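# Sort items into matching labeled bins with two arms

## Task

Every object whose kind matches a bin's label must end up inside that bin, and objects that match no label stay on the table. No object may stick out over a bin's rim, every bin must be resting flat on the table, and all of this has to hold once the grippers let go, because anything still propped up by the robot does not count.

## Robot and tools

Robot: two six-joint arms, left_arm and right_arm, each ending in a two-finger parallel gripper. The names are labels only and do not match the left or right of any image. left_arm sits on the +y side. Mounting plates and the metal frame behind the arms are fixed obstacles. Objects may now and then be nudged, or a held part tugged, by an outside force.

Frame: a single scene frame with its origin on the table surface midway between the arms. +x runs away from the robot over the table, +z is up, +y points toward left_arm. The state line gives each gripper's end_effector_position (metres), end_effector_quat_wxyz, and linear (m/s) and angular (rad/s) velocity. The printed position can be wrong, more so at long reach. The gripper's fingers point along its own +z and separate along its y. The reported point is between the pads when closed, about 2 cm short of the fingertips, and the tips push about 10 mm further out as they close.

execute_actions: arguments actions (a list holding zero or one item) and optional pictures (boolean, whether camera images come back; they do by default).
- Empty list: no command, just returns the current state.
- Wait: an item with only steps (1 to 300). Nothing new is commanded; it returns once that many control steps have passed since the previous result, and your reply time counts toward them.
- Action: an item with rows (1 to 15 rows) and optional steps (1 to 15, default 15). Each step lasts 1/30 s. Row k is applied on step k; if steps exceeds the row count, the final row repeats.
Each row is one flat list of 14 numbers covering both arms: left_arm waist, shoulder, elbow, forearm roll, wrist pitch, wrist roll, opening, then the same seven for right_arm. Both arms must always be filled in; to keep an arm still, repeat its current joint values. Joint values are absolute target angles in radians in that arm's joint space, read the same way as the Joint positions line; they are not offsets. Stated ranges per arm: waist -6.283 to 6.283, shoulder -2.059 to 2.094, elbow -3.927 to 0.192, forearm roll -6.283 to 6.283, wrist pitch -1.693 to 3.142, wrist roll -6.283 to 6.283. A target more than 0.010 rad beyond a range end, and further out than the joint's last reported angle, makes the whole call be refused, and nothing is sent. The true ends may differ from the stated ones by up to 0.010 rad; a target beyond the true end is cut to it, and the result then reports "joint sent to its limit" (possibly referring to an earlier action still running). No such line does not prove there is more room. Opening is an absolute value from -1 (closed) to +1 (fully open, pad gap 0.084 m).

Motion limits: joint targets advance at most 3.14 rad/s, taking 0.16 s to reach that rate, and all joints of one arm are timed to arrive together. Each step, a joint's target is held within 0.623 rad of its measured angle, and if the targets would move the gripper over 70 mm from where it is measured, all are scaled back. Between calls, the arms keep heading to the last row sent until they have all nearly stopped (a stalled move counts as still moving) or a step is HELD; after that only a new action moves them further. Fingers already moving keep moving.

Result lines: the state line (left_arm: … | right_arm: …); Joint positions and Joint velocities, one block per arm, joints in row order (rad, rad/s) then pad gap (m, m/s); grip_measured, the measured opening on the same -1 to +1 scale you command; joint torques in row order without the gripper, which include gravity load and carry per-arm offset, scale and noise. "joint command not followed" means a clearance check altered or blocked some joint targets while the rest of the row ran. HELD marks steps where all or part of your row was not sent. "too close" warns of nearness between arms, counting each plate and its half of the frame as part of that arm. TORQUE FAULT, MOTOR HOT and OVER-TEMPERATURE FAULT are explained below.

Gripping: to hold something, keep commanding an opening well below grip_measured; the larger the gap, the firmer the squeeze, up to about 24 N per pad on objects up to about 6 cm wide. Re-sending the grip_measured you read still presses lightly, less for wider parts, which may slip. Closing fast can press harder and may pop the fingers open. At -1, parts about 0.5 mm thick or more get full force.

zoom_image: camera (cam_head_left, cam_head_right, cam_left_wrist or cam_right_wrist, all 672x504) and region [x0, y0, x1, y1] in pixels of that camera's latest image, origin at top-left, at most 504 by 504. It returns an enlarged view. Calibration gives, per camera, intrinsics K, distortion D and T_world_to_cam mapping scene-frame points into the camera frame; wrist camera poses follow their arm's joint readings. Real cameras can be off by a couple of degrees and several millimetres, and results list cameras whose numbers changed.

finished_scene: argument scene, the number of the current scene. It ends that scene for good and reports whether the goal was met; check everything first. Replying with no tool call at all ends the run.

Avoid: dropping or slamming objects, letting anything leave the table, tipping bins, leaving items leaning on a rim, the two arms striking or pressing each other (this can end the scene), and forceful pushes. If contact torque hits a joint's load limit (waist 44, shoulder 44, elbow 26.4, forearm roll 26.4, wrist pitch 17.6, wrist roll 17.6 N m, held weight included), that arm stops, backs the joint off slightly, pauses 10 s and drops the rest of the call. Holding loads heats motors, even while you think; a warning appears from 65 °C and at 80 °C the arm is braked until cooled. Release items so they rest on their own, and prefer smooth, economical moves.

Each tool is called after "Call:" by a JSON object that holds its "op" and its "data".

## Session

Call:
{"op": "execute_actions", "data": {"actions": []}}

Scene clock: 0.00 s of 4800.00 s.
left_arm: end_effector_position=(+0.1670, +0.0684, +0.1895) grip_measured=+1.00 end_effector_quat_wxyz=(-0.028, -0.165, +0.985, -0.042) end_effector_velocity=(-0.000, +0.000, -0.000) end_effector_angular_velocity=(-0.000, +0.001, +0.002) | right_arm: end_effector_position=(+0.4767, -0.7620, +0.3448) grip_measured=+1.00 end_effector_quat_wxyz=(+0.434, +0.480, +0.537, -0.541) end_effector_velocity=(-0.001, -0.001, +0.000) end_effector_angular_velocity=(-0.001, -0.001, -0.002)
Joint positions: left_arm=[-1.1   -0.591 -0.477 -0.099  1.014  1.854  0.084] | right_arm=[-0.416  0.368 -1.38  -1.801  1.151 -1.137  0.084]
Joint velocities: left_arm=[ 0.     0.     0.    -0.001  0.    -0.002 -0.   ] | right_arm=[-0.001 -0.     0.    -0.     0.001  0.001  0.   ]
Joint torques (N m, as the arm reports them, + toward a larger angle): no reading
camera_calibration (this result's frames):
cam_left_wrist: T_world_to_cam=[[-0.318872, 0.945099, -0.0714728, 0.0368449], [0.946694, 0.313955, -0.072135, -0.101345], [-0.0457355, -0.0906647, -0.994831, 0.33512], [0, 0, 0, 1]] pos_world=[0.123018, 0.0273791, 0.32871]
cam_right_wrist: T_world_to_cam=[[0.985869, -0.0549631, -0.158242, -0.424994], [0.155636, -0.0488618, 0.986605, -0.387081], [-0.0619588, -0.997292, -0.0396171, -0.585577], [0, 0, 0, 1]] pos_world=[0.442951, -0.626264, 0.291446]

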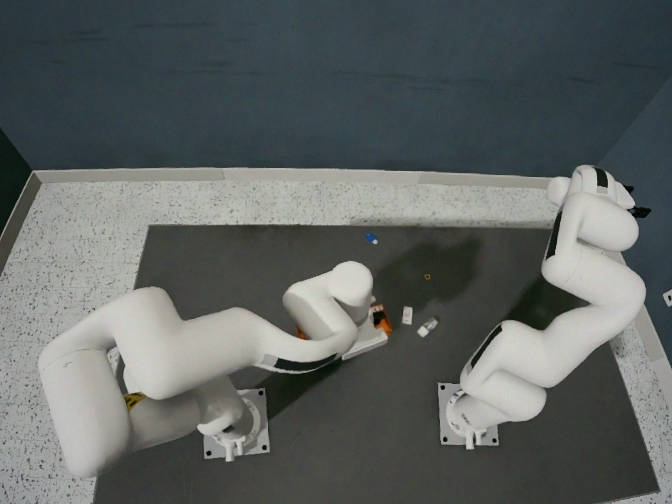

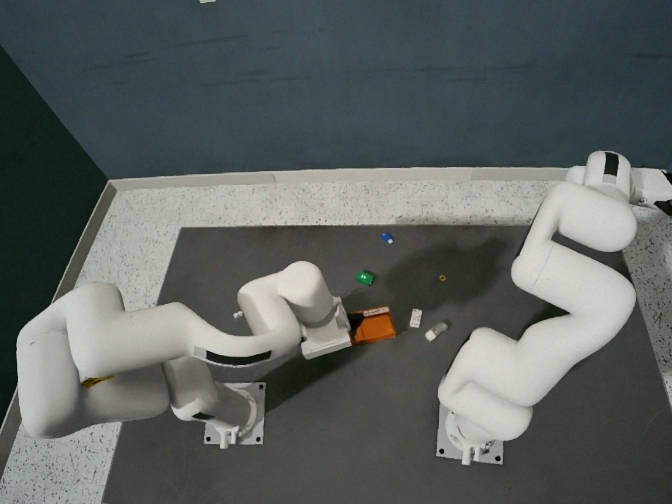

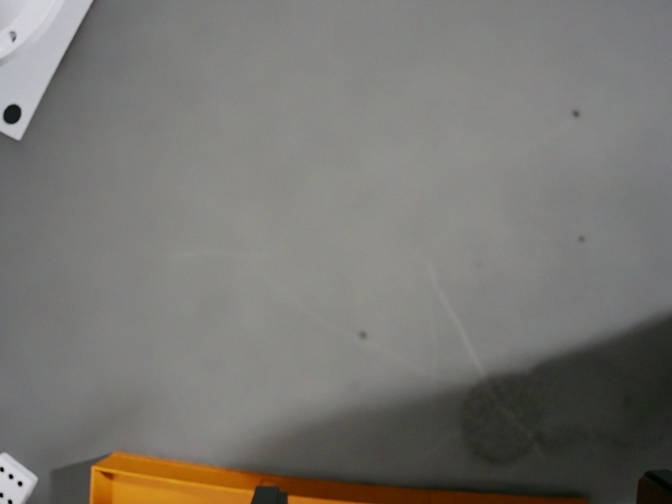

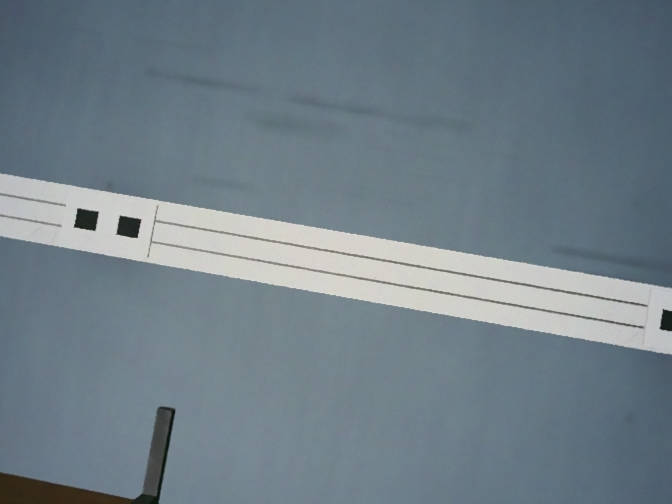

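Call:
{"op": "execute_actions", "data": {"actions": [{"rows":[[0.2,-0.4,-0.8,0,1.2,3.14,1,-0.3,-0.3,-0.95,0,1.25,0,1]]}], "pictures": false}}

Call:
{"op": "execute_actions", "data": {"actions": [{"steps":45}]}}

Call:
{"op": "zoom_image", "data": {"camera": "cam_head_left", "region": [210,220,460,370]}}

Scene clock: 3.63 s of 4800.00 s.
left_arm: end_effector_position=(+0.2972, +0.1529, +0.2221) grip_measured=+1.00 end_effector_quat_wxyz=(-0.004, -0.149, +0.988, -0.023) end_effector_velocity=(+0.247, +0.295, +0.049) end_effector_angular_velocity=(+0.090, -0.050, -0.035) | right_arm: end_effector_position=(+0.3703, -0.6602, +0.3670) grip_measured=+1.00 end_effector_quat_wxyz=(+0.460, +0.801, +0.262, -0.280) end_effector_velocity=(-0.212, +0.298, -0.144) end_effector_angular_velocity=(+0.944, -2.500, -1.394)
Joint positions: left_arm=[-0.657 -0.485 -0.656 -0.044  1.116  2.297  0.084] | right_arm=[-0.339 -0.075 -1.095 -1.235  1.217 -0.571  0.084]
Joint velocities: left_arm=[ 1.074  0.168 -0.282  0.087  0.163  1.068  0.   ] | right_arm=[ 0.146 -0.853  0.537  1.772  0.123  1.767  0.   ]
Joint torques (N m, as the arm reports them, + toward a larger angle): left_arm=[ -0.9  -17.3  -18.5   -0.16  -1.64   0.  ] | right_arm=[ -2.   -19.46 -12.66  -0.69  -0.18   0.47]
Steps of this call (steps 1 to 90: nothing new was sent; then 0.13 s passed at rest; steps 91 to 105: all 15 steps of this action). Readings (joint positions):
91: left_arm=[-1.099 -0.591 -0.477 -0.099 1.014 1.854] | right_arm=[-0.416 0.368 -1.380 -1.801 1.151 -1.137]
92: left_arm=[-1.097 -0.590 -0.478 -0.099 1.016 1.858] | right_arm=[-0.415 0.365 -1.378 -1.798 1.152 -1.133]
94: left_arm=[-1.058 -0.578 -0.497 -0.092 1.028 1.899] | right_arm=[-0.409 0.330 -1.347 -1.757 1.158 -1.092]
98: left_arm=[-0.908 -0.535 -0.572 -0.070 1.068 2.047] | right_arm=[-0.379 0.164 -1.246 -1.594 1.182 -0.929]
105: the state above

Scene clock: 5.13 s of 4800.00 s.
left_arm: end_effector_position=(+0.3602, +0.4468, +0.2465) grip_measured=+1.00 end_effector_quat_wxyz=(-0.000, -0.147, +0.989, -0.000) end_effector_velocity=(+0.000, +0.001, +0.000) end_effector_angular_velocity=(+0.000, -0.001, +0.001) | right_arm: end_effector_position=(+0.3689, -0.4230, +0.2687) grip_measured=+1.00 end_effector_quat_wxyz=(+0.000, +0.979, -0.204, -0.000) end_effector_velocity=(-0.001, +0.000, -0.001) end_effector_angular_velocity=(+0.001, +0.004, -0.000)
Joint positions: left_arm=[ 0.2   -0.4   -0.8   -0.     1.2    3.14   0.084] | right_arm=[-0.3   -0.3   -0.95  -0.     1.25  -0.     0.084]
Joint velocities: left_arm=[ 0.002  0.    -0.001  0.     0.     0.001  0.   ] | right_arm=[ 0.     0.002  0.    -0.     0.002  0.001  0.   ]
Joint torques (N m, as the arm reports them, + toward a larger angle): left_arm=[ -0.32 -19.97 -19.39   0.18  -1.34   0.3 ] | right_arm=[ -1.81 -17.67 -13.05   0.08  -1.92   0.1 ]
Steps of this call (steps 1 to 45: the robot went on to your last target). Readings (joint positions):
1: left_arm=[-0.621 -0.480 -0.665 -0.042 1.122 2.333] | right_arm=[-0.334 -0.102 -1.078 -1.175 1.221 -0.511]
2: left_arm=[-0.586 -0.475 -0.674 -0.039 1.127 2.368] | right_arm=[-0.330 -0.127 -1.062 -1.113 1.225 -0.451]
4: left_arm=[-0.514 -0.466 -0.689 -0.034 1.136 2.440] | right_arm=[-0.323 -0.169 -1.034 -0.987 1.231 -0.342]
8: left_arm=[-0.371 -0.450 -0.715 -0.026 1.151 2.583] | right_arm=[-0.313 -0.227 -0.997 -0.725 1.239 -0.190]
45: the state above
All arms were judged still, so your last target was given up. Only a new action makes them travel on or press farther. Fingers that are still opening or closing keep moving.
camera_calibration (this result's frames):
cam_left_wrist: T_world_to_cam=[[-0.282802, 0.959175, 0.00250141, -0.292547], [0.959168, 0.28281, -0.00386163, -0.406331], [-0.0044114, 0.00130719, -0.999989, 0.380234], [0, 0, 0, 1]] pos_world=[0.308684, 0.395021, 0.379392]
cam_right_wrist: T_world_to_cam=[[-0.405714, -0.913958, -0.00875323, -0.202255], [-0.913984, 0.405746, -0.00211399, 0.573915], [0.00548368, 0.00714263, -0.999959, 0.400815], [0, 0, 0, 1]] pos_world=[0.440293, -0.42058, 0.400242]

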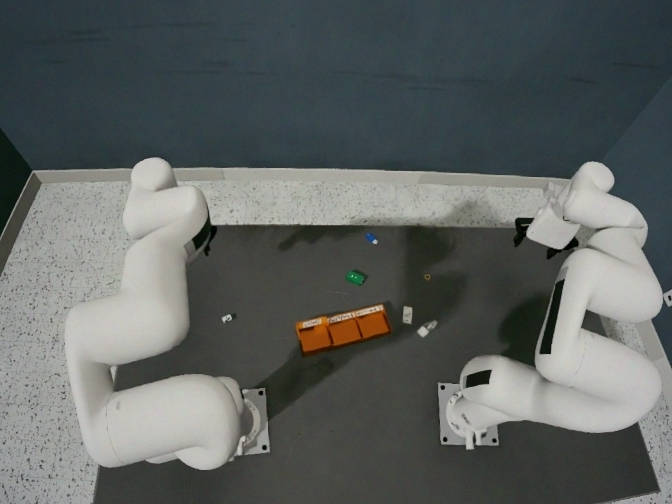

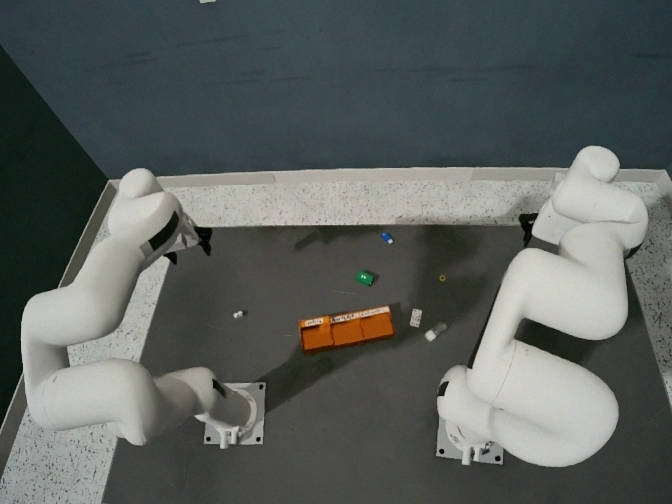

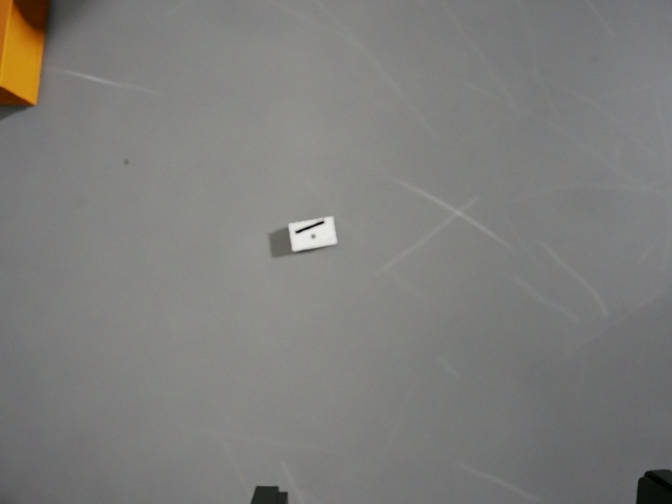

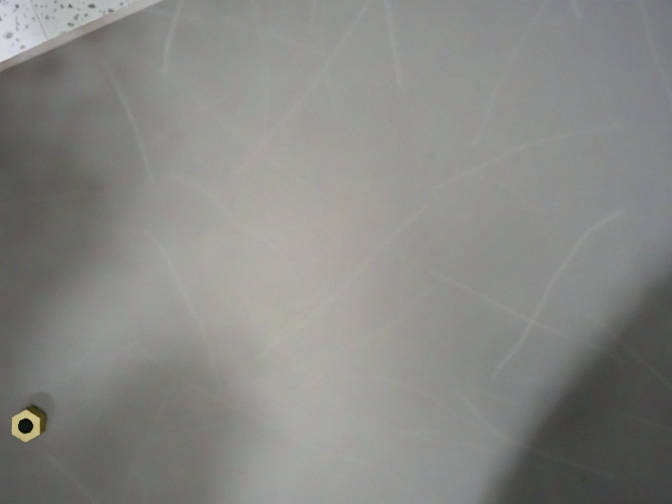

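Region (210, 220, 460, 370) of cam_head_left's 672x504 image, scaled by 2.016, with more detail than that image has; it fills the top 302 rows of this view, and the rest is white.

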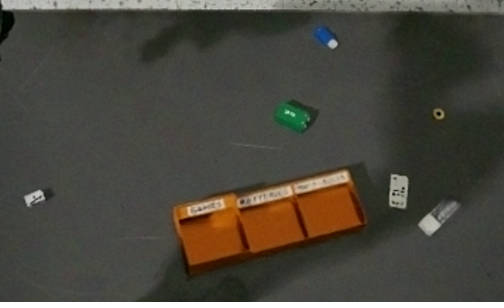

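Call:
{"op": "execute_actions", "data": {"actions": [{"rows":[[0.2,-0.4,-0.8,0,1.2,3.14,1,0.62,-0.3,-0.95,0,1.25,0,0]]}], "pictures": false}}

Call:
{"op": "execute_actions", "data": {"actions": [{"steps":30}]}}

Call:
{"op": "execute_actions", "data": {"actions": [{"rows":[[0.2,-0.4,-0.8,0,1.2,3.14,1,0.75,-0.3,-0.95,0,1.25,-3.14,0]]}], "pictures": false}}

Call:
{"op": "execute_actions", "data": {"actions": [{"steps":40}]}}

Scene clock: 11.87 s of 4800.00 s.
left_arm: end_effector_position=(+0.3602, +0.4468, +0.2465) grip_measured=+1.00 end_effector_quat_wxyz=(+0.000, -0.147, +0.989, -0.000) end_effector_velocity=(-0.000, +0.000, -0.000) end_effector_angular_velocity=(+0.000, +0.000, +0.001) | right_arm: end_effector_position=(+0.4017, -0.2654, +0.2687) grip_measured=-0.01 end_effector_quat_wxyz=(-0.000, +1.000, +0.001, +0.000) end_effector_velocity=(-0.001, +0.389, +0.001) end_effector_angular_velocity=(+0.000, -0.001, +0.990)
Joint positions: left_arm=[ 0.2   -0.4   -0.8    0.     1.2    3.14   0.084] | right_arm=[ 0.113 -0.3   -0.95   0.     1.25  -0.     0.044]
Joint velocities: left_arm=[ 0.    -0.     0.001  0.    -0.    -0.001 -0.   ] | right_arm=[ 0.99  -0.002  0.     0.     0.     0.     0.   ]
Joint torques (N m, as the arm reports them, + toward a larger angle): left_arm=[ -0.44 -19.21 -19.44   0.07  -1.45   0.28] | right_arm=[ -1.71 -18.02 -13.01  -0.09  -1.93   0.21]
Steps of this call (steps 1 to 90: nothing new was sent; then 3.23 s passed at rest; steps 91 to 105: all 15 steps of this action). Readings (joint positions):
91: left_arm=[0.200 -0.400 -0.800 -0.000 1.200 3.140] | right_arm=[-0.300 -0.300 -0.950 -0.000 1.250 0.000]
92: left_arm=[0.200 -0.400 -0.800 0.000 1.200 3.140] | right_arm=[-0.297 -0.300 -0.950 -0.000 1.250 0.000]
94: left_arm=[0.200 -0.400 -0.800 0.000 1.200 3.140] | right_arm=[-0.260 -0.300 -0.950 -0.001 1.250 0.000]
98: left_arm=[0.200 -0.400 -0.800 -0.000 1.200 3.140] | right_arm=[-0.118 -0.300 -0.950 0.000 1.250 -0.000]
105: the state above

Scene clock: 12.87 s of 4800.00 s.
left_arm: end_effector_position=(+0.3602, +0.4468, +0.2465) grip_measured=+1.00 end_effector_quat_wxyz=(+0.000, -0.147, +0.989, -0.000) end_effector_velocity=(+0.000, +0.000, +0.000) end_effector_angular_velocity=(+0.001, -0.000, +0.001) | right_arm: end_effector_position=(+0.3521, -0.0751, +0.2687) grip_measured=-0.01 end_effector_quat_wxyz=(+0.000, +0.968, +0.251, +0.000) end_effector_velocity=(-0.001, +0.002, +0.000) end_effector_angular_velocity=(+0.001, +0.000, +0.003)
Joint positions: left_arm=[ 0.2   -0.4   -0.8   -0.     1.2    3.14   0.084] | right_arm=[ 0.619 -0.3   -0.95  -0.     1.25   0.     0.044]
Joint velocities: left_arm=[-0.     0.    -0.     0.001 -0.    -0.001  0.   ] | right_arm=[ 0.004 -0.    -0.     0.001  0.     0.001  0.   ]
Joint torques (N m, as the arm reports them, + toward a larger angle): left_arm=[ -0.05 -19.45 -19.85   0.17  -1.71   0.3 ] | right_arm=[ -1.47 -17.66 -12.95  -0.22  -1.89   0.19]
Steps of this call (steps 1 to 30: the robot went on to your last target). Readings (joint positions):
1: left_arm=[0.200 -0.400 -0.800 0.000 1.200 3.140] | right_arm=[0.146 -0.300 -0.950 0.000 1.250 -0.000]
2: left_arm=[0.200 -0.400 -0.800 -0.000 1.200 3.140] | right_arm=[0.179 -0.300 -0.950 0.000 1.250 -0.000]
4: left_arm=[0.200 -0.400 -0.800 -0.000 1.200 3.140] | right_arm=[0.245 -0.300 -0.950 0.000 1.250 -0.000]
8: left_arm=[0.200 -0.400 -0.800 0.000 1.200 3.140] | right_arm=[0.377 -0.300 -0.950 0.000 1.250 -0.000]
30: the state above
camera_calibration (this result's frames):
cam_left_wrist: T_world_to_cam=[[-0.282918, 0.959141, 0.00250956, -0.292548], [0.959134, 0.282927, -0.00385431, -0.406377], [-0.00440685, 0.00131655, -0.999989, 0.380231], [0, 0, 0, 1]] pos_world=[0.308679, 0.395069, 0.379395]
cam_right_wrist: T_world_to_cam=[[0.480805, -0.876784, -0.00873911, -0.200483], [-0.876824, -0.480806, -0.00211901, 0.337678], [-0.0023439, 0.00868149, -0.99996, 0.401298], [0, 0, 0, 1]] pos_world=[0.393418, -0.0169066, 0.400245]

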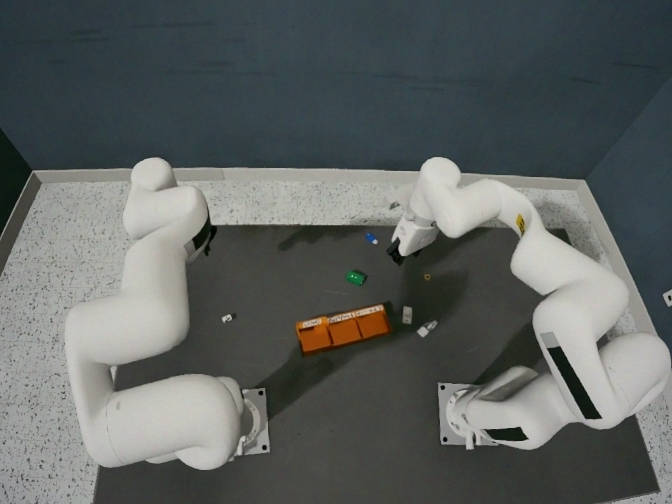

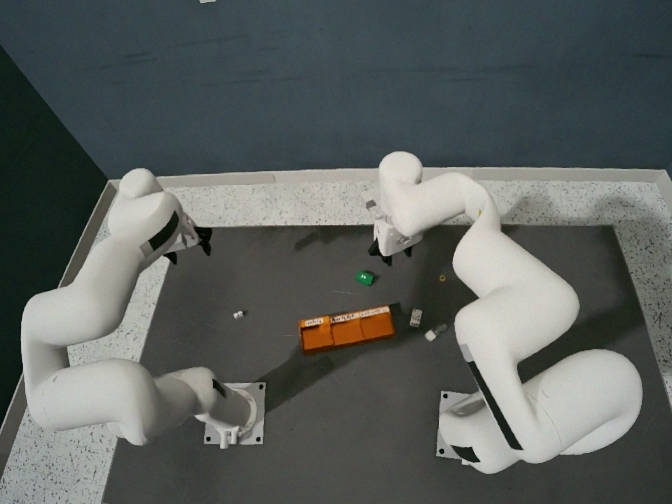

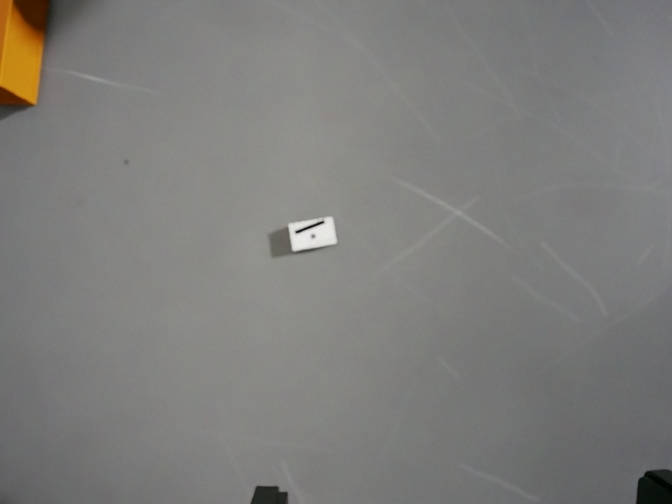

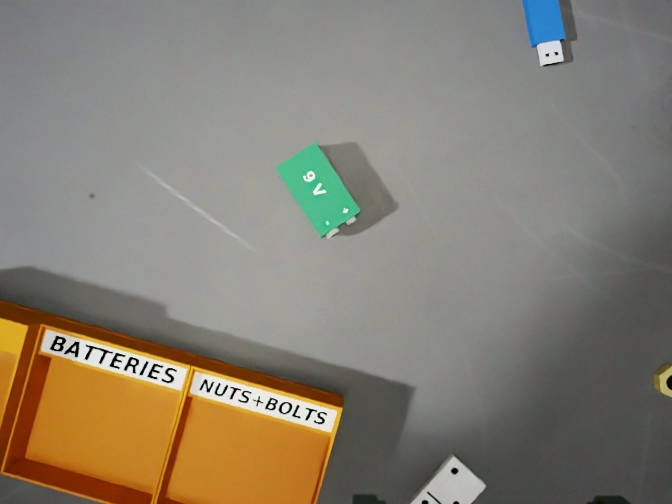

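Scene clock: 13.37 s of 4800.00 s.
left_arm: end_effector_position=(+0.3602, +0.4468, +0.2465) grip_measured=+1.00 end_effector_quat_wxyz=(+0.000, -0.147, +0.989, -0.000) end_effector_velocity=(+0.000, +0.000, +0.000) end_effector_angular_velocity=(+0.000, -0.001, +0.000) | right_arm: end_effector_position=(+0.3257, -0.0341, +0.2687) grip_measured=-0.01 end_effector_quat_wxyz=(-0.000, +0.698, +0.717, +0.000) end_effector_velocity=(-0.015, +0.020, +0.000) end_effector_angular_velocity=(-0.001, -0.001, +2.819)
Joint positions: left_arm=[ 0.2   -0.4   -0.8   -0.     1.2    3.14   0.084] | right_arm=[ 0.744 -0.3   -0.95   0.     1.25  -0.965  0.044]
Joint velocities: left_arm=[-0.    -0.    -0.001 -0.    -0.    -0.     0.   ] | right_arm=[ 0.066 -0.002  0.    -0.001  0.001 -2.753  0.   ]
Joint torques (N m, as the arm reports them, + toward a larger angle): left_arm=[ -0.68 -19.88 -19.47   0.04  -1.4    0.29] | right_arm=[ -2.11 -17.68 -13.05  -0.14  -2.08   0.36]
Steps of this call (steps 1 to 15: all 15 steps of this action). Readings (joint positions):
1: left_arm=[0.200 -0.400 -0.800 0.000 1.200 3.140] | right_arm=[0.620 -0.300 -0.950 -0.000 1.250 -0.000]
2: left_arm=[0.200 -0.400 -0.800 -0.000 1.200 3.140] | right_arm=[0.620 -0.300 -0.950 -0.000 1.250 -0.004]
4: left_arm=[0.200 -0.400 -0.800 0.000 1.200 3.140] | right_arm=[0.628 -0.300 -0.950 -0.000 1.250 -0.045]
8: left_arm=[0.200 -0.400 -0.800 -0.000 1.200 3.140] | right_arm=[0.682 -0.300 -0.950 0.000 1.250 -0.317]
15: the state above

Scene clock: 14.70 s of 4800.00 s.
left_arm: end_effector_position=(+0.3602, +0.4468, +0.2465) grip_measured=+1.00 end_effector_quat_wxyz=(+0.000, -0.147, +0.989, -0.000) end_effector_velocity=(+0.000, -0.000, -0.000) end_effector_angular_velocity=(+0.000, -0.000, -0.000) | right_arm: end_effector_position=(+0.3243, -0.0321, +0.2687) grip_measured=-0.01 end_effector_quat_wxyz=(+0.000, -0.313, +0.950, -0.000) end_effector_velocity=(-0.000, +0.000, +0.000) end_effector_angular_velocity=(+0.001, +0.000, +0.001)
Joint positions: left_arm=[ 0.2   -0.4   -0.8   -0.     1.2    3.14   0.084] | right_arm=[ 0.75  -0.3   -0.95   0.     1.25  -3.14   0.044]
Joint velocities: left_arm=[-0. -0.  0.  0. -0. -0.  0.] | right_arm=[ 0.    -0.    -0.     0.001  0.    -0.002 -0.   ]
Joint torques (N m, as the arm reports them, + toward a larger angle): left_arm=[ -0.78 -19.36 -19.34  -0.04  -1.3    0.43] | right_arm=[ -1.78 -17.55 -12.84  -0.31  -1.85   0.27]
Steps of this call (steps 1 to 40: the robot went on to your last target). Readings (joint positions):
1: left_arm=[0.200 -0.400 -0.800 -0.000 1.200 3.140] | right_arm=[0.745 -0.300 -0.950 0.000 1.250 -1.058]
2: left_arm=[0.200 -0.400 -0.800 -0.000 1.200 3.140] | right_arm=[0.747 -0.300 -0.950 -0.000 1.250 -1.150]
4: left_arm=[0.200 -0.400 -0.800 0.000 1.200 3.140] | right_arm=[0.748 -0.300 -0.950 -0.000 1.250 -1.335]
8: left_arm=[0.200 -0.400 -0.800 -0.000 1.200 3.140] | right_arm=[0.749 -0.300 -0.950 -0.000 1.250 -1.704]
40: the state above
camera_calibration (this result's frames):
cam_left_wrist: T_world_to_cam=[[-0.282918, 0.959141, 0.00250964, -0.292549], [0.959134, 0.282926, -0.00385421, -0.406377], [-0.00440677, 0.00131665, -0.999989, 0.380231], [0, 0, 0, 1]] pos_world=[0.308679, 0.395069, 0.379395]
cam_right_wrist: T_world_to_cam=[[-0.589395, 0.807797, -0.00878693, 0.251678], [0.807838, 0.589401, -0.00212339, -0.177947], [0.00346376, -0.00834993, -0.999959, 0.39843], [0, 0, 0, 1]] pos_world=[0.29071, -0.0950958, 0.400247]

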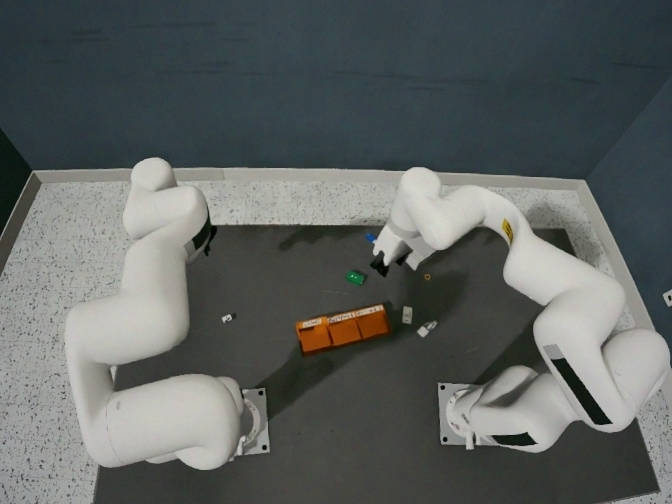

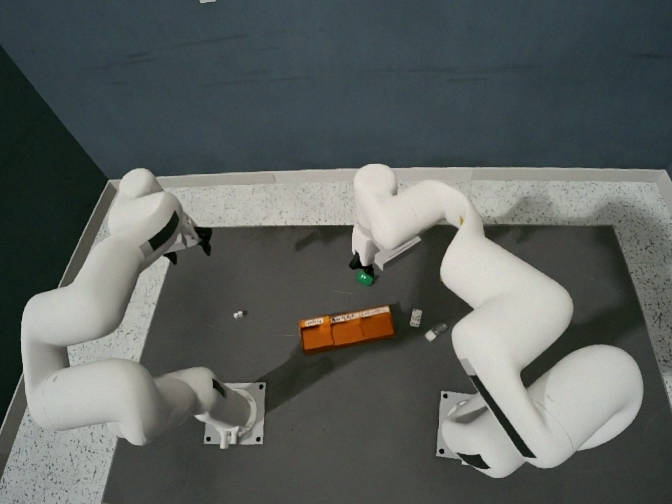

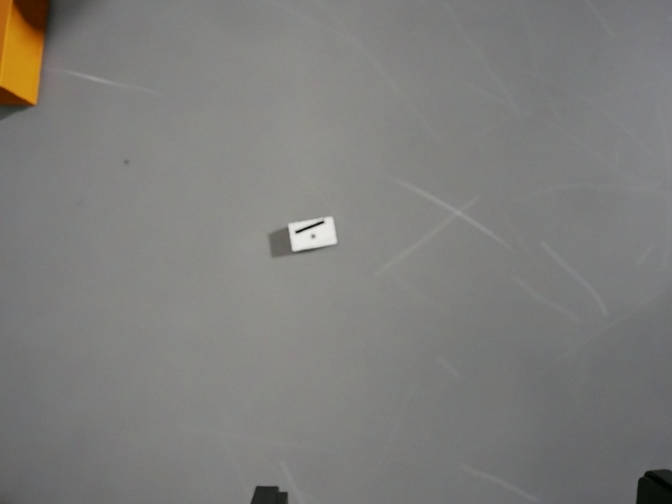

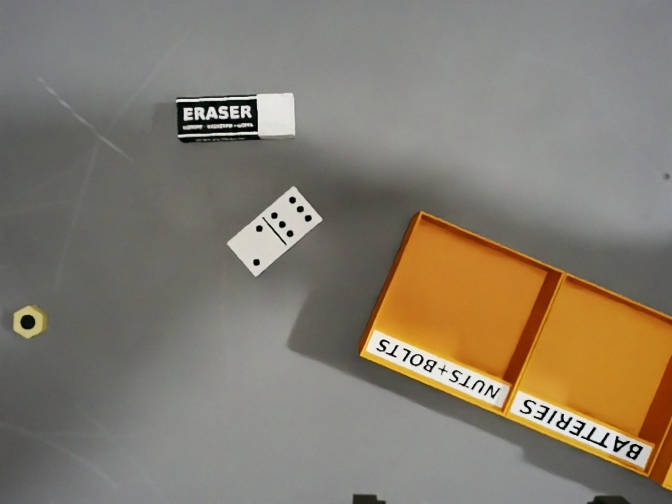

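Call:
{"op": "execute_actions", "data": {"actions": [{"rows":[[-0.2,-0.2,-0.9,0,1.1,2.2,0.1,0.232,0.023,-0.735,0,0.712,-3.137,-0.1]]}], "pictures": false}}

Call:
{"op": "execute_actions", "data": {"actions": [{"steps":10}], "pictures": false}}

Call:
{"op": "execute_actions", "data": {"actions": [{"rows":[[-0.777,0.33,-1.149,0,0.819,1.41,0.1,0.232,0.023,-0.735,0,0.712,-3.137,-0.1]]}], "pictures": false}}

Call:
{"op": "execute_actions", "data": {"actions": [{"steps":30}]}}

Scene clock: 31.00 s of 4800.00 s.
left_arm: end_effector_position=(+0.4170, +0.3280, +0.2244) grip_measured=+0.09 end_effector_quat_wxyz=(-0.000, -0.336, +0.942, +0.000) end_effector_velocity=(+0.072, -0.276, -0.055) end_effector_angular_velocity=(-0.001, +0.008, +1.353) | right_arm: end_effector_position=(+0.4066, -0.1321, +0.1593) grip_measured=-0.11 end_effector_quat_wxyz=(-0.000, -0.160, +0.987, -0.000) end_effector_velocity=(+0.120, -0.285, -0.254) end_effector_angular_velocity=(+0.001, -0.002, -0.742)
Joint positions: left_arm=[-0.129 -0.236 -0.882 -0.     1.118  2.422  0.048] | right_arm=[ 0.436 -0.104 -0.82  -0.     0.925 -3.138  0.039]
Joint velocities: left_arm=[-0.676  0.339 -0.165 -0.002 -0.165 -2.029 -0.   ] | right_arm=[-0.736  0.457  0.303  0.001 -0.762  0.005  0.   ]
Joint torques (N m, as the arm reports them, + toward a larger angle): left_arm=[  1.47 -26.2  -18.95   0.08  -1.59   0.59] | right_arm=[ -1.75 -21.67 -12.03  -0.14  -1.55   0.29]
Steps of this call (steps 1 to 15: the robot went on to your last target; steps 16 to 90: nothing new was sent; then 12.80 s passed at rest; steps 91 to 105: all 15 steps of this action). Readings (joint positions):
91: left_arm=[0.200 -0.400 -0.800 0.000 1.200 3.140] | right_arm=[0.750 -0.300 -0.950 0.000 1.250 -3.140]
92: left_arm=[0.198 -0.399 -0.801 0.000 1.199 3.136] | right_arm=[0.747 -0.299 -0.949 0.000 1.246 -3.140]
94: left_arm=[0.174 -0.387 -0.807 0.000 1.193 3.095] | right_arm=[0.714 -0.280 -0.939 0.000 1.207 -3.140]
98: left_arm=[0.052 -0.326 -0.837 -0.000 1.163 2.895] | right_arm=[0.609 -0.211 -0.890 -0.000 1.103 -3.139]
105: the state above

Scene clock: 31.33 s of 4800.00 s.
left_arm: end_effector_position=(+0.4238, +0.2993, +0.2191) grip_measured=+0.09 end_effector_quat_wxyz=(+0.000, -0.404, +0.915, -0.000) end_effector_velocity=(+0.001, -0.006, -0.002) end_effector_angular_velocity=(-0.001, -0.000, +0.037) | right_arm: end_effector_position=(+0.4230, -0.2115, +0.0924) grip_measured=-0.11 end_effector_quat_wxyz=(-0.002, -0.063, +0.998, -0.000) end_effector_velocity=(+0.022, -0.046, -0.024) end_effector_angular_velocity=(+0.008, -0.064, -0.117)
Joint positions: left_arm=[-0.198 -0.201 -0.9    0.     1.1    2.205  0.048] | right_arm=[ 0.242  0.017 -0.738  0.     0.725 -3.137  0.039]
Joint velocities: left_arm=[-0.015  0.009 -0.004 -0.001 -0.005 -0.052  0.   ] | right_arm=[-0.116  0.065  0.025 -0.    -0.154  0.001  0.   ]
Joint torques (N m, as the arm reports them, + toward a larger angle): left_arm=[ -0.44 -25.02 -19.54   0.12  -1.79   0.29] | right_arm=[  0.07 -26.38 -12.19  -0.09  -1.93   0.16]
Steps of this call (steps 1 to 10: the robot went on to your last target). Readings (joint positions):
1: left_arm=[-0.149 -0.225 -0.887 -0.000 1.113 2.359] | right_arm=[0.412 -0.089 -0.810 -0.000 0.899 -3.138]
2: left_arm=[-0.166 -0.217 -0.891 -0.000 1.109 2.308] | right_arm=[0.387 -0.073 -0.799 -0.000 0.873 -3.138]
4: left_arm=[-0.186 -0.207 -0.896 -0.000 1.104 2.248] | right_arm=[0.338 -0.043 -0.779 -0.000 0.822 -3.138]
8: left_arm=[-0.196 -0.202 -0.899 0.000 1.101 2.210] | right_arm=[0.256 0.009 -0.743 -0.000 0.740 -3.137]
10: the state above

Scene clock: 31.83 s of 4800.00 s.
left_arm: end_effector_position=(+0.4502, +0.1503, +0.1584) grip_measured=+0.09 end_effector_quat_wxyz=(+0.000, -0.446, +0.895, -0.000) end_effector_velocity=(-0.014, -0.352, -0.158) end_effector_angular_velocity=(+0.003, +0.005, +0.310) | right_arm: end_effector_position=(+0.4247, -0.2155, +0.0902) grip_measured=-0.11 end_effector_quat_wxyz=(+0.000, -0.058, +0.998, +0.000) end_effector_velocity=(-0.001, -0.001, -0.001) end_effector_angular_velocity=(+0.000, +0.003, -0.003)
Joint positions: left_arm=[-0.508  0.083 -1.033  0.     0.95   1.803  0.048] | right_arm=[ 0.232  0.023 -0.735 -0.     0.712 -3.137  0.039]
Joint velocities: left_arm=[-0.688  0.632 -0.294  0.001 -0.332 -0.999 -0.   ] | right_arm=[-0.002  0.001  0.001  0.001 -0.    -0.    -0.   ]
Joint torques (N m, as the arm reports them, + toward a larger angle): left_arm=[ -0.34 -33.25 -18.49   0.16  -1.7    0.43] | right_arm=[ -1.65 -23.   -11.11  -0.14  -1.86   0.1 ]
Steps of this call (steps 1 to 15: all 15 steps of this action). Readings (joint positions):
1: left_arm=[-0.198 -0.201 -0.900 0.000 1.100 2.203] | right_arm=[0.239 0.019 -0.737 0.000 0.721 -3.137]
2: left_arm=[-0.201 -0.199 -0.901 0.000 1.099 2.198] | right_arm=[0.237 0.020 -0.737 0.000 0.718 -3.137]
4: left_arm=[-0.235 -0.168 -0.919 0.000 1.080 2.158] | right_arm=[0.235 0.020 -0.737 -0.000 0.714 -3.137]
8: left_arm=[-0.343 -0.068 -0.962 0.000 1.030 2.037] | right_arm=[0.233 0.022 -0.736 -0.000 0.713 -3.137]
15: the state above

Scene clock: 32.83 s of 4800.00 s.
left_arm: end_effector_position=(+0.4187, +0.0127, +0.0902) grip_measured=+0.09 end_effector_quat_wxyz=(+0.000, -0.501, +0.866, -0.000) end_effector_velocity=(-0.001, -0.001, -0.001) end_effector_angular_velocity=(+0.001, +0.002, -0.002) | right_arm: end_effector_position=(+0.4246, -0.2157, +0.0901) grip_measured=-0.11 end_effector_quat_wxyz=(+0.000, -0.058, +0.998, -0.000) end_effector_velocity=(+0.000, -0.000, +0.000) end_effector_angular_velocity=(-0.000, -0.001, +0.002)
Joint positions: left_arm=[-0.777  0.33  -1.149  0.     0.819  1.41   0.048] | right_arm=[ 0.232  0.023 -0.735  0.     0.712 -3.137  0.039]
Joint velocities: left_arm=[-0.002  0.002  0.001 -0.001 -0.     0.    -0.   ] | right_arm=[-0.    -0.001 -0.    -0.    -0.    -0.001 -0.   ]
Joint torques (N m, as the arm reports them, + toward a larger angle): left_arm=[ -0.67 -39.37 -17.83   0.11  -1.74   0.22] | right_arm=[ -1.47 -23.27 -11.08   0.01  -1.85   0.19]
Steps of this call (steps 1 to 30: the robot went on to your last target). Readings (joint positions):
1: left_arm=[-0.531 0.104 -1.043 0.000 0.939 1.769] | right_arm=[0.232 0.023 -0.735 -0.000 0.712 -3.137]
2: left_arm=[-0.553 0.125 -1.053 0.000 0.928 1.736] | right_arm=[0.232 0.023 -0.735 -0.000 0.712 -3.137]
4: left_arm=[-0.598 0.166 -1.072 -0.000 0.906 1.671] | right_arm=[0.232 0.023 -0.735 -0.000 0.712 -3.137]
8: left_arm=[-0.687 0.247 -1.110 -0.000 0.863 1.542] | right_arm=[0.232 0.023 -0.735 -0.000 0.712 -3.137]
30: the state above
All arms were judged still, so your last target was given up. Only a new action makes them travel on or press farther. Fingers that are still opening or closing keep moving.
camera_calibration (this result's frames):
cam_left_wrist: T_world_to_cam=[[-0.862423, 0.506184, 0.00226098, 0.389224], [0.506174, 0.862423, -0.00389938, -0.157938], [-0.00392373, -0.00221847, -0.99999, 0.224558], [0, 0, 0, 1]] pos_world=[0.416501, -0.0603115, 0.22306]
cam_right_wrist: T_world_to_cam=[[-0.109404, 0.993959, -0.00878805, 0.293898], [0.993997, 0.109389, -0.00212257, -0.333713], [-0.00114843, -0.00896751, -0.999959, 0.219767], [0, 0, 0, 1]] pos_world=[0.364116, -0.253647, 0.221633]

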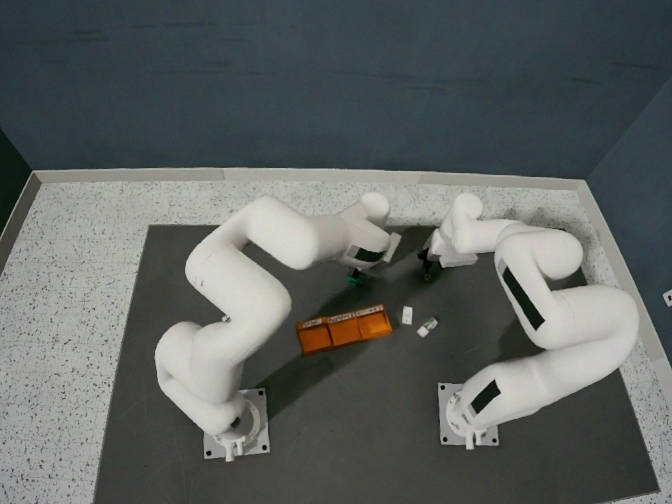

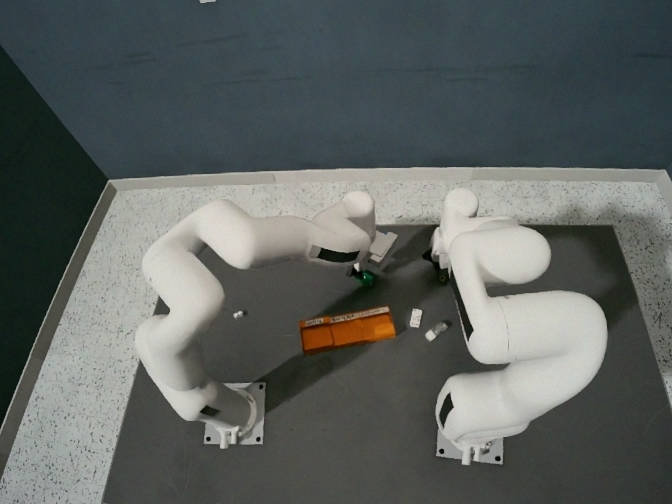

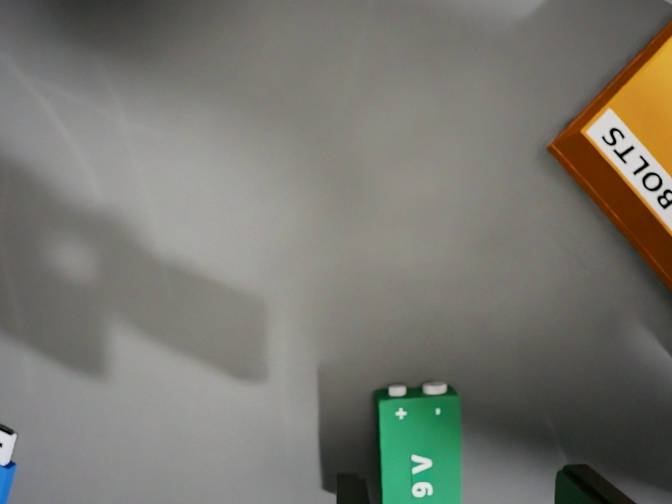

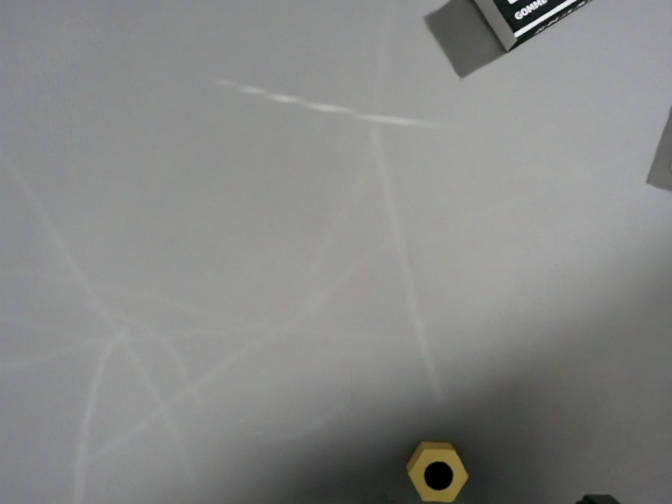

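Call:
{"op": "execute_actions", "data": {"actions": [{"rows":[[-0.762,0.36,-1.16,0,0.8,1.424,0.1,0.227,0.04,-0.745,0,0.705,-2.61,-0.1]],"steps":12}], "pictures": false}}

Call:
{"op": "execute_actions", "data": {"actions": [{"rows":[[-0.762,0.457,-1.131,0,0.674,1.424,0.1,0.227,0.203,-0.716,0,0.513,-2.61,-0.1]]}], "pictures": false}}

Call:
{"op": "execute_actions", "data": {"actions": [{"rows":[[-0.762,0.457,-1.131,0,0.674,1.424,0.1,0.227,0.203,-0.716,0,0.513,-2.61,-0.1],[-0.762,0.457,-1.131,0,0.674,1.424,0.1,0.227,0.203,-0.716,0,0.513,-2.61,-0.1],[-0.762,0.457,-1.131,0,0.674,1.424,0.1,0.227,0.203,-0.716,0,0.513,-2.61,-0.1],[-0.762,0.457,-1.131,0,0.674,1.424,-0.25,0.227,0.203,-0.716,0,0.513,-2.61,-0.45],[-0.762,0.457,-1.131,0,0.674,1.424,-0.25,0.227,0.203,-0.716,0,0.513,-2.61,-0.45],[-0.762,0.457,-1.131,0,0.674,1.424,-0.25,0.227,0.203,-0.716,0,0.513,-2.61,-0.45],[-0.762,0.457,-1.131,0,0.674,1.424,-0.25,0.227,0.203,-0.716,0,0.513,-2.61,-0.45],[-0.762,0.457,-1.131,0,0.674,1.424,-0.25,0.227,0.203,-0.716,0,0.513,-2.61,-0.45],[-0.762,0.457,-1.131,0,0.674,1.424,-0.8,0.227,0.203,-0.716,0,0.513,-2.61,-0.95]]}], "pictures": false}}

Call:
{"op": "execute_actions", "data": {"actions": [{"steps":6}], "pictures": false}}

Call:
{"op": "execute_actions", "data": {"actions": [{"rows":[[-0.762,0.3,-1.149,0,0.849,1.424,-0.8,0.227,0.0,-0.735,0,0.735,-2.61,-0.95]]}]}}

Scene clock: 46.20 s of 4800.00 s.
left_arm: end_effector_position=(+0.4266, +0.0160, +0.0803) grip_measured=+0.09 end_effector_quat_wxyz=(+0.000, -0.501, +0.866, -0.000) end_effector_velocity=(+0.004, -0.002, +0.003) end_effector_angular_velocity=(-0.008, -0.009, -0.002) | right_arm: end_effector_position=(+0.4277, -0.2172, +0.0871) grip_measured=-0.11 end_effector_quat_wxyz=(-0.000, +0.183, +0.983, -0.000) end_effector_velocity=(+0.004, -0.001, -0.003) end_effector_angular_velocity=(-0.000, -0.003, -0.592)
Joint positions: left_arm=[-0.762  0.359 -1.16  -0.     0.8    1.424  0.048] | right_arm=[ 0.227  0.039 -0.744  0.     0.706 -2.658  0.039]
Joint velocities: left_arm=[ 0.001  0.    -0.007 -0.    -0.005  0.004 -0.   ] | right_arm=[-0.004  0.017 -0.011 -0.    -0.009  0.588  0.   ]
Joint torques (N m, as the arm reports them, + toward a larger angle): left_arm=[ -0.8  -39.3  -17.46   0.14  -1.85   0.29] | right_arm=[ -1.67 -24.51 -10.83  -0.23  -1.82  -0.54]
Steps of this call (steps 1 to 90: nothing new was sent; then 9.97 s passed at rest; steps 91 to 102: all 12 steps of this action). Readings (joint positions):
91: left_arm=[-0.777 0.330 -1.149 -0.000 0.819 1.410] | right_arm=[0.232 0.023 -0.735 -0.000 0.712 -3.137]
92: left_arm=[-0.776 0.332 -1.150 -0.000 0.817 1.412] | right_arm=[0.232 0.023 -0.735 -0.000 0.712 -3.133]
94: left_arm=[-0.769 0.345 -1.156 -0.000 0.808 1.418] | right_arm=[0.232 0.024 -0.736 -0.000 0.711 -3.092]
98: left_arm=[-0.763 0.359 -1.158 0.000 0.802 1.423] | right_arm=[0.229 0.033 -0.741 0.000 0.708 -2.837]
102: the state above

Scene clock: 46.70 s of 4800.00 s.
left_arm: end_effector_position=(+0.4261, +0.0166, +0.0299) grip_measured=+0.09 end_effector_quat_wxyz=(+0.001, -0.501, +0.866, -0.002) end_effector_velocity=(-0.005, +0.004, -0.010) end_effector_angular_velocity=(+0.010, +0.013, -0.001) | right_arm: end_effector_position=(+0.4288, -0.2173, +0.0246) grip_measured=-0.11 end_effector_quat_wxyz=(+0.001, +0.206, +0.978, +0.000) end_effector_velocity=(-0.002, -0.000, -0.007) end_effector_angular_velocity=(+0.000, -0.001, -0.002)
Joint positions: left_arm=[-0.762  0.455 -1.133 -0.     0.675  1.424  0.048] | right_arm=[ 0.227  0.2   -0.718 -0.     0.515 -2.61   0.039]
Joint velocities: left_arm=[-0.     0.012  0.014 -0.    -0.009  0.001 -0.   ] | right_arm=[ 0.     0.014  0.008  0.    -0.023  0.002 -0.   ]
Joint torques (N m, as the arm reports them, + toward a larger angle): left_arm=[ -0.7  -39.81 -15.84  -0.22  -1.74   0.  ] | right_arm=[ -1.47 -25.5   -9.23  -0.2   -1.71   0.17]
Steps of this call (steps 1 to 15: all 15 steps of this action). Readings (joint positions):
1: left_arm=[-0.762 0.359 -1.160 -0.000 0.800 1.424] | right_arm=[0.227 0.039 -0.744 0.000 0.705 -2.642]
2: left_arm=[-0.762 0.361 -1.160 -0.000 0.796 1.424] | right_arm=[0.227 0.042 -0.744 -0.000 0.701 -2.631]
4: left_arm=[-0.762 0.385 -1.155 -0.000 0.758 1.424] | right_arm=[0.227 0.072 -0.741 -0.000 0.659 -2.620]
8: left_arm=[-0.762 0.450 -1.128 0.000 0.693 1.424] | right_arm=[0.227 0.180 -0.715 0.000 0.548 -2.612]
15: the state above

Scene clock: 47.20 s of 4800.00 s.
left_arm: end_effector_position=(+0.4251, +0.0174, +0.0281) grip_measured=-0.41 end_effector_quat_wxyz=(+0.000, -0.501, +0.866, -0.000) end_effector_velocity=(+0.000, -0.000, +0.000) end_effector_angular_velocity=(-0.001, -0.001, +0.000) | right_arm: end_effector_position=(+0.4279, -0.2174, +0.0232) grip_measured=-0.67 end_effector_quat_wxyz=(+0.000, +0.206, +0.978, +0.000) end_effector_velocity=(-0.001, -0.000, -0.001) end_effector_angular_velocity=(+0.000, +0.002, -0.001)
Joint positions: left_arm=[-0.762  0.457 -1.131 -0.     0.674  1.424  0.026] | right_arm=[ 0.227  0.203 -0.716  0.     0.513 -2.61   0.015]
Joint velocities: left_arm=[-0.    -0.    -0.001 -0.    -0.    -0.     0.   ] | right_arm=[-0.001  0.002  0.     0.001  0.    -0.001 -0.   ]
Joint torques (N m, as the arm reports them, + toward a larger angle): left_arm=[ -0.23 -40.69 -15.76  -0.15  -1.79   0.26] | right_arm=[ -1.48 -24.99  -9.64  -0.17  -1.8    0.2 ]
Steps of this call (steps 1 to 15: all 15 steps of this action). Readings (joint positions):
1: left_arm=[-0.762 0.455 -1.133 -0.000 0.674 1.424] | right_arm=[0.227 0.201 -0.717 -0.000 0.514 -2.610]
2: left_arm=[-0.762 0.456 -1.132 -0.000 0.674 1.424] | right_arm=[0.227 0.201 -0.717 -0.000 0.514 -2.610]
4: left_arm=[-0.762 0.456 -1.131 -0.000 0.674 1.424] | right_arm=[0.227 0.202 -0.716 -0.000 0.513 -2.610]
8: left_arm=[-0.762 0.457 -1.131 -0.000 0.674 1.424] | right_arm=[0.227 0.203 -0.716 -0.000 0.513 -2.610]
15: the state above

Scene clock: 47.40 s of 4800.00 s.
left_arm: end_effector_position=(+0.4251, +0.0174, +0.0281) grip_measured=-0.41 end_effector_quat_wxyz=(+0.000, -0.501, +0.866, -0.000) end_effector_velocity=(+0.000, -0.000, +0.000) end_effector_angular_velocity=(-0.001, -0.000, -0.000) | right_arm: end_effector_position=(+0.4278, -0.2174, +0.0231) grip_measured=-0.67 end_effector_quat_wxyz=(+0.000, +0.206, +0.978, +0.000) end_effector_velocity=(+0.000, +0.000, +0.000) end_effector_angular_velocity=(+0.001, -0.001, -0.001)
Joint positions: left_arm=[-0.762  0.457 -1.131 -0.     0.674  1.424  0.026] | right_arm=[ 0.227  0.203 -0.716  0.     0.513 -2.61   0.015]
Joint velocities: left_arm=[-0.     0.    -0.001 -0.    -0.     0.     0.   ] | right_arm=[ 0.001 -0.     0.     0.001 -0.001  0.     0.   ]
Joint torques (N m, as the arm reports them, + toward a larger angle): left_arm=[ -1.06 -39.81 -15.9    0.03  -1.82   0.34] | right_arm=[ -1.74 -24.78  -9.14  -0.04  -1.8    0.28]
Steps of this call (steps 1 to 6: the robot went on to your last target). Readings (joint positions):
1: left_arm=[-0.762 0.457 -1.131 -0.000 0.674 1.424] | right_arm=[0.227 0.203 -0.716 0.000 0.513 -2.610]
2: left_arm=[-0.762 0.457 -1.131 -0.000 0.674 1.424] | right_arm=[0.227 0.203 -0.716 0.000 0.513 -2.610]
4: left_arm=[-0.762 0.457 -1.131 -0.000 0.674 1.424] | right_arm=[0.227 0.203 -0.716 0.000 0.513 -2.610]
6: the state above

Scene clock: 47.90 s of 4800.00 s.
left_arm: end_effector_position=(+0.4202, +0.0212, +0.1003) grip_measured=-0.41 end_effector_quat_wxyz=(-0.001, -0.501, +0.866, +0.003) end_effector_velocity=(+0.001, -0.000, +0.008) end_effector_angular_velocity=(-0.001, -0.002, -0.000) | right_arm: end_effector_position=(+0.4220, -0.2181, +0.0958) grip_measured=-0.67 end_effector_quat_wxyz=(-0.002, +0.206, +0.978, -0.001) end_effector_velocity=(-0.001, -0.000, +0.008) end_effector_angular_velocity=(-0.000, +0.005, -0.000)
Joint positions: left_arm=[-0.762  0.304 -1.146  0.     0.848  1.424  0.026] | right_arm=[ 0.227  0.004 -0.733  0.     0.733 -2.61   0.015]
Joint velocities: left_arm=[ 0.    -0.012 -0.009  0.001  0.02  -0.    -0.   ] | right_arm=[-0.001 -0.019 -0.007  0.     0.03  -0.001  0.   ]
Joint torques (N m, as the arm reports them, + toward a larger angle): left_arm=[ -0.32 -41.88 -18.95  -0.04  -2.34   0.4 ] | right_arm=[ -1.43 -23.39 -11.4   -0.27  -1.88   0.17]
Steps of this call (steps 1 to 15: all 15 steps of this action). Readings (joint positions):
1: left_arm=[-0.762 0.457 -1.131 -0.000 0.674 1.424] | right_arm=[0.227 0.203 -0.716 0.000 0.513 -2.610]
2: left_arm=[-0.762 0.455 -1.131 0.000 0.678 1.424] | right_arm=[0.227 0.201 -0.716 0.000 0.517 -2.610]
4: left_arm=[-0.762 0.426 -1.129 0.000 0.719 1.424] | right_arm=[0.227 0.168 -0.715 0.000 0.559 -2.610]
8: left_arm=[-0.762 0.320 -1.153 -0.000 0.817 1.424] | right_arm=[0.227 0.035 -0.737 -0.000 0.689 -2.610]
15: the state above
camera_calibration (this result's frames):
cam_left_wrist: T_world_to_cam=[[-0.862777, 0.505519, 0.00817575, 0.385778], [0.505512, 0.862814, -0.00304998, -0.165884], [-0.00859597, 0.00150148, -0.999962, 0.23657], [0, 0, 0, 1]] pos_world=[0.41873, -0.0522462, 0.232901]
cam_right_wrist: T_world_to_cam=[[0.409906, 0.912067, -0.010508, 0.0592105], [0.912085, -0.409971, -0.00501997, -0.409314], [-0.00888652, -0.00752644, -0.999932, 0.229069], [0, 0, 0, 1]] pos_world=[0.351094, -0.220087, 0.227621]

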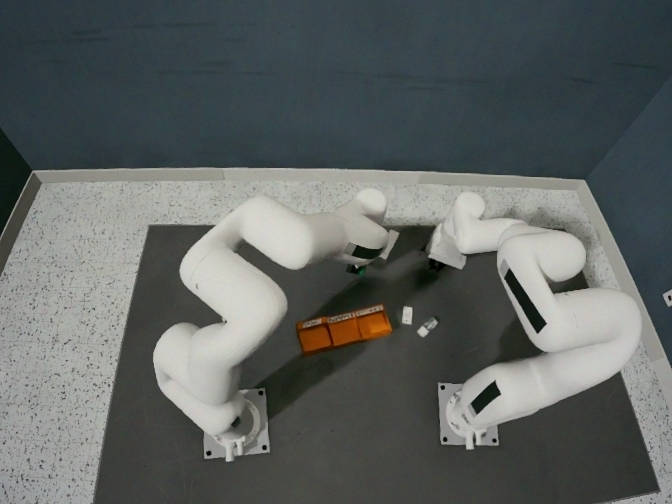

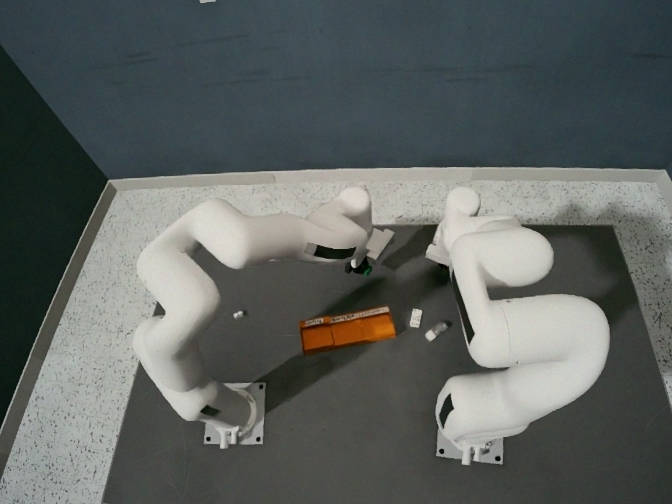

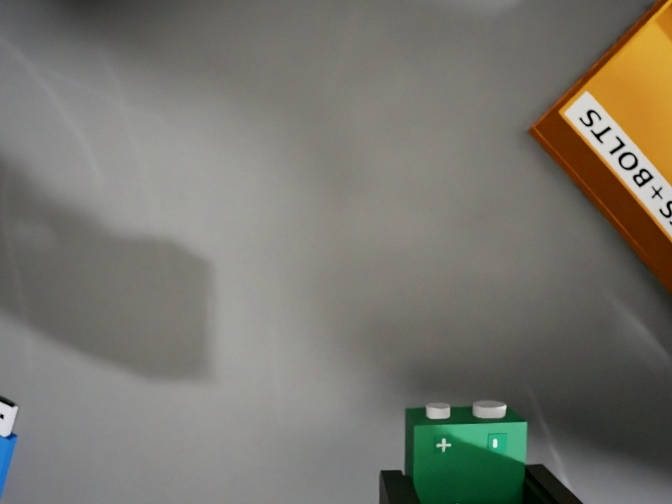

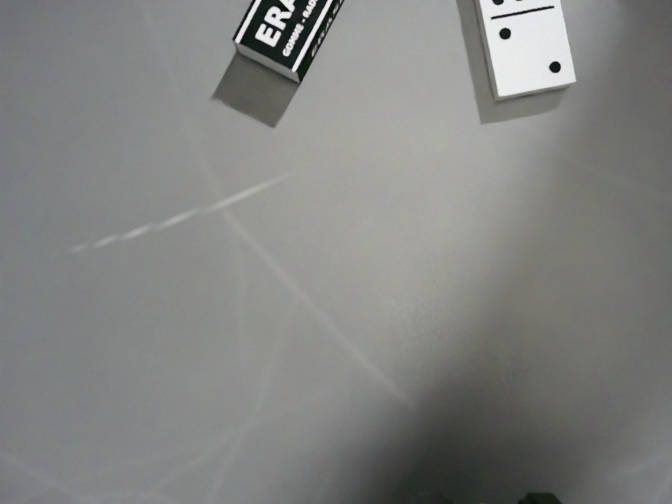

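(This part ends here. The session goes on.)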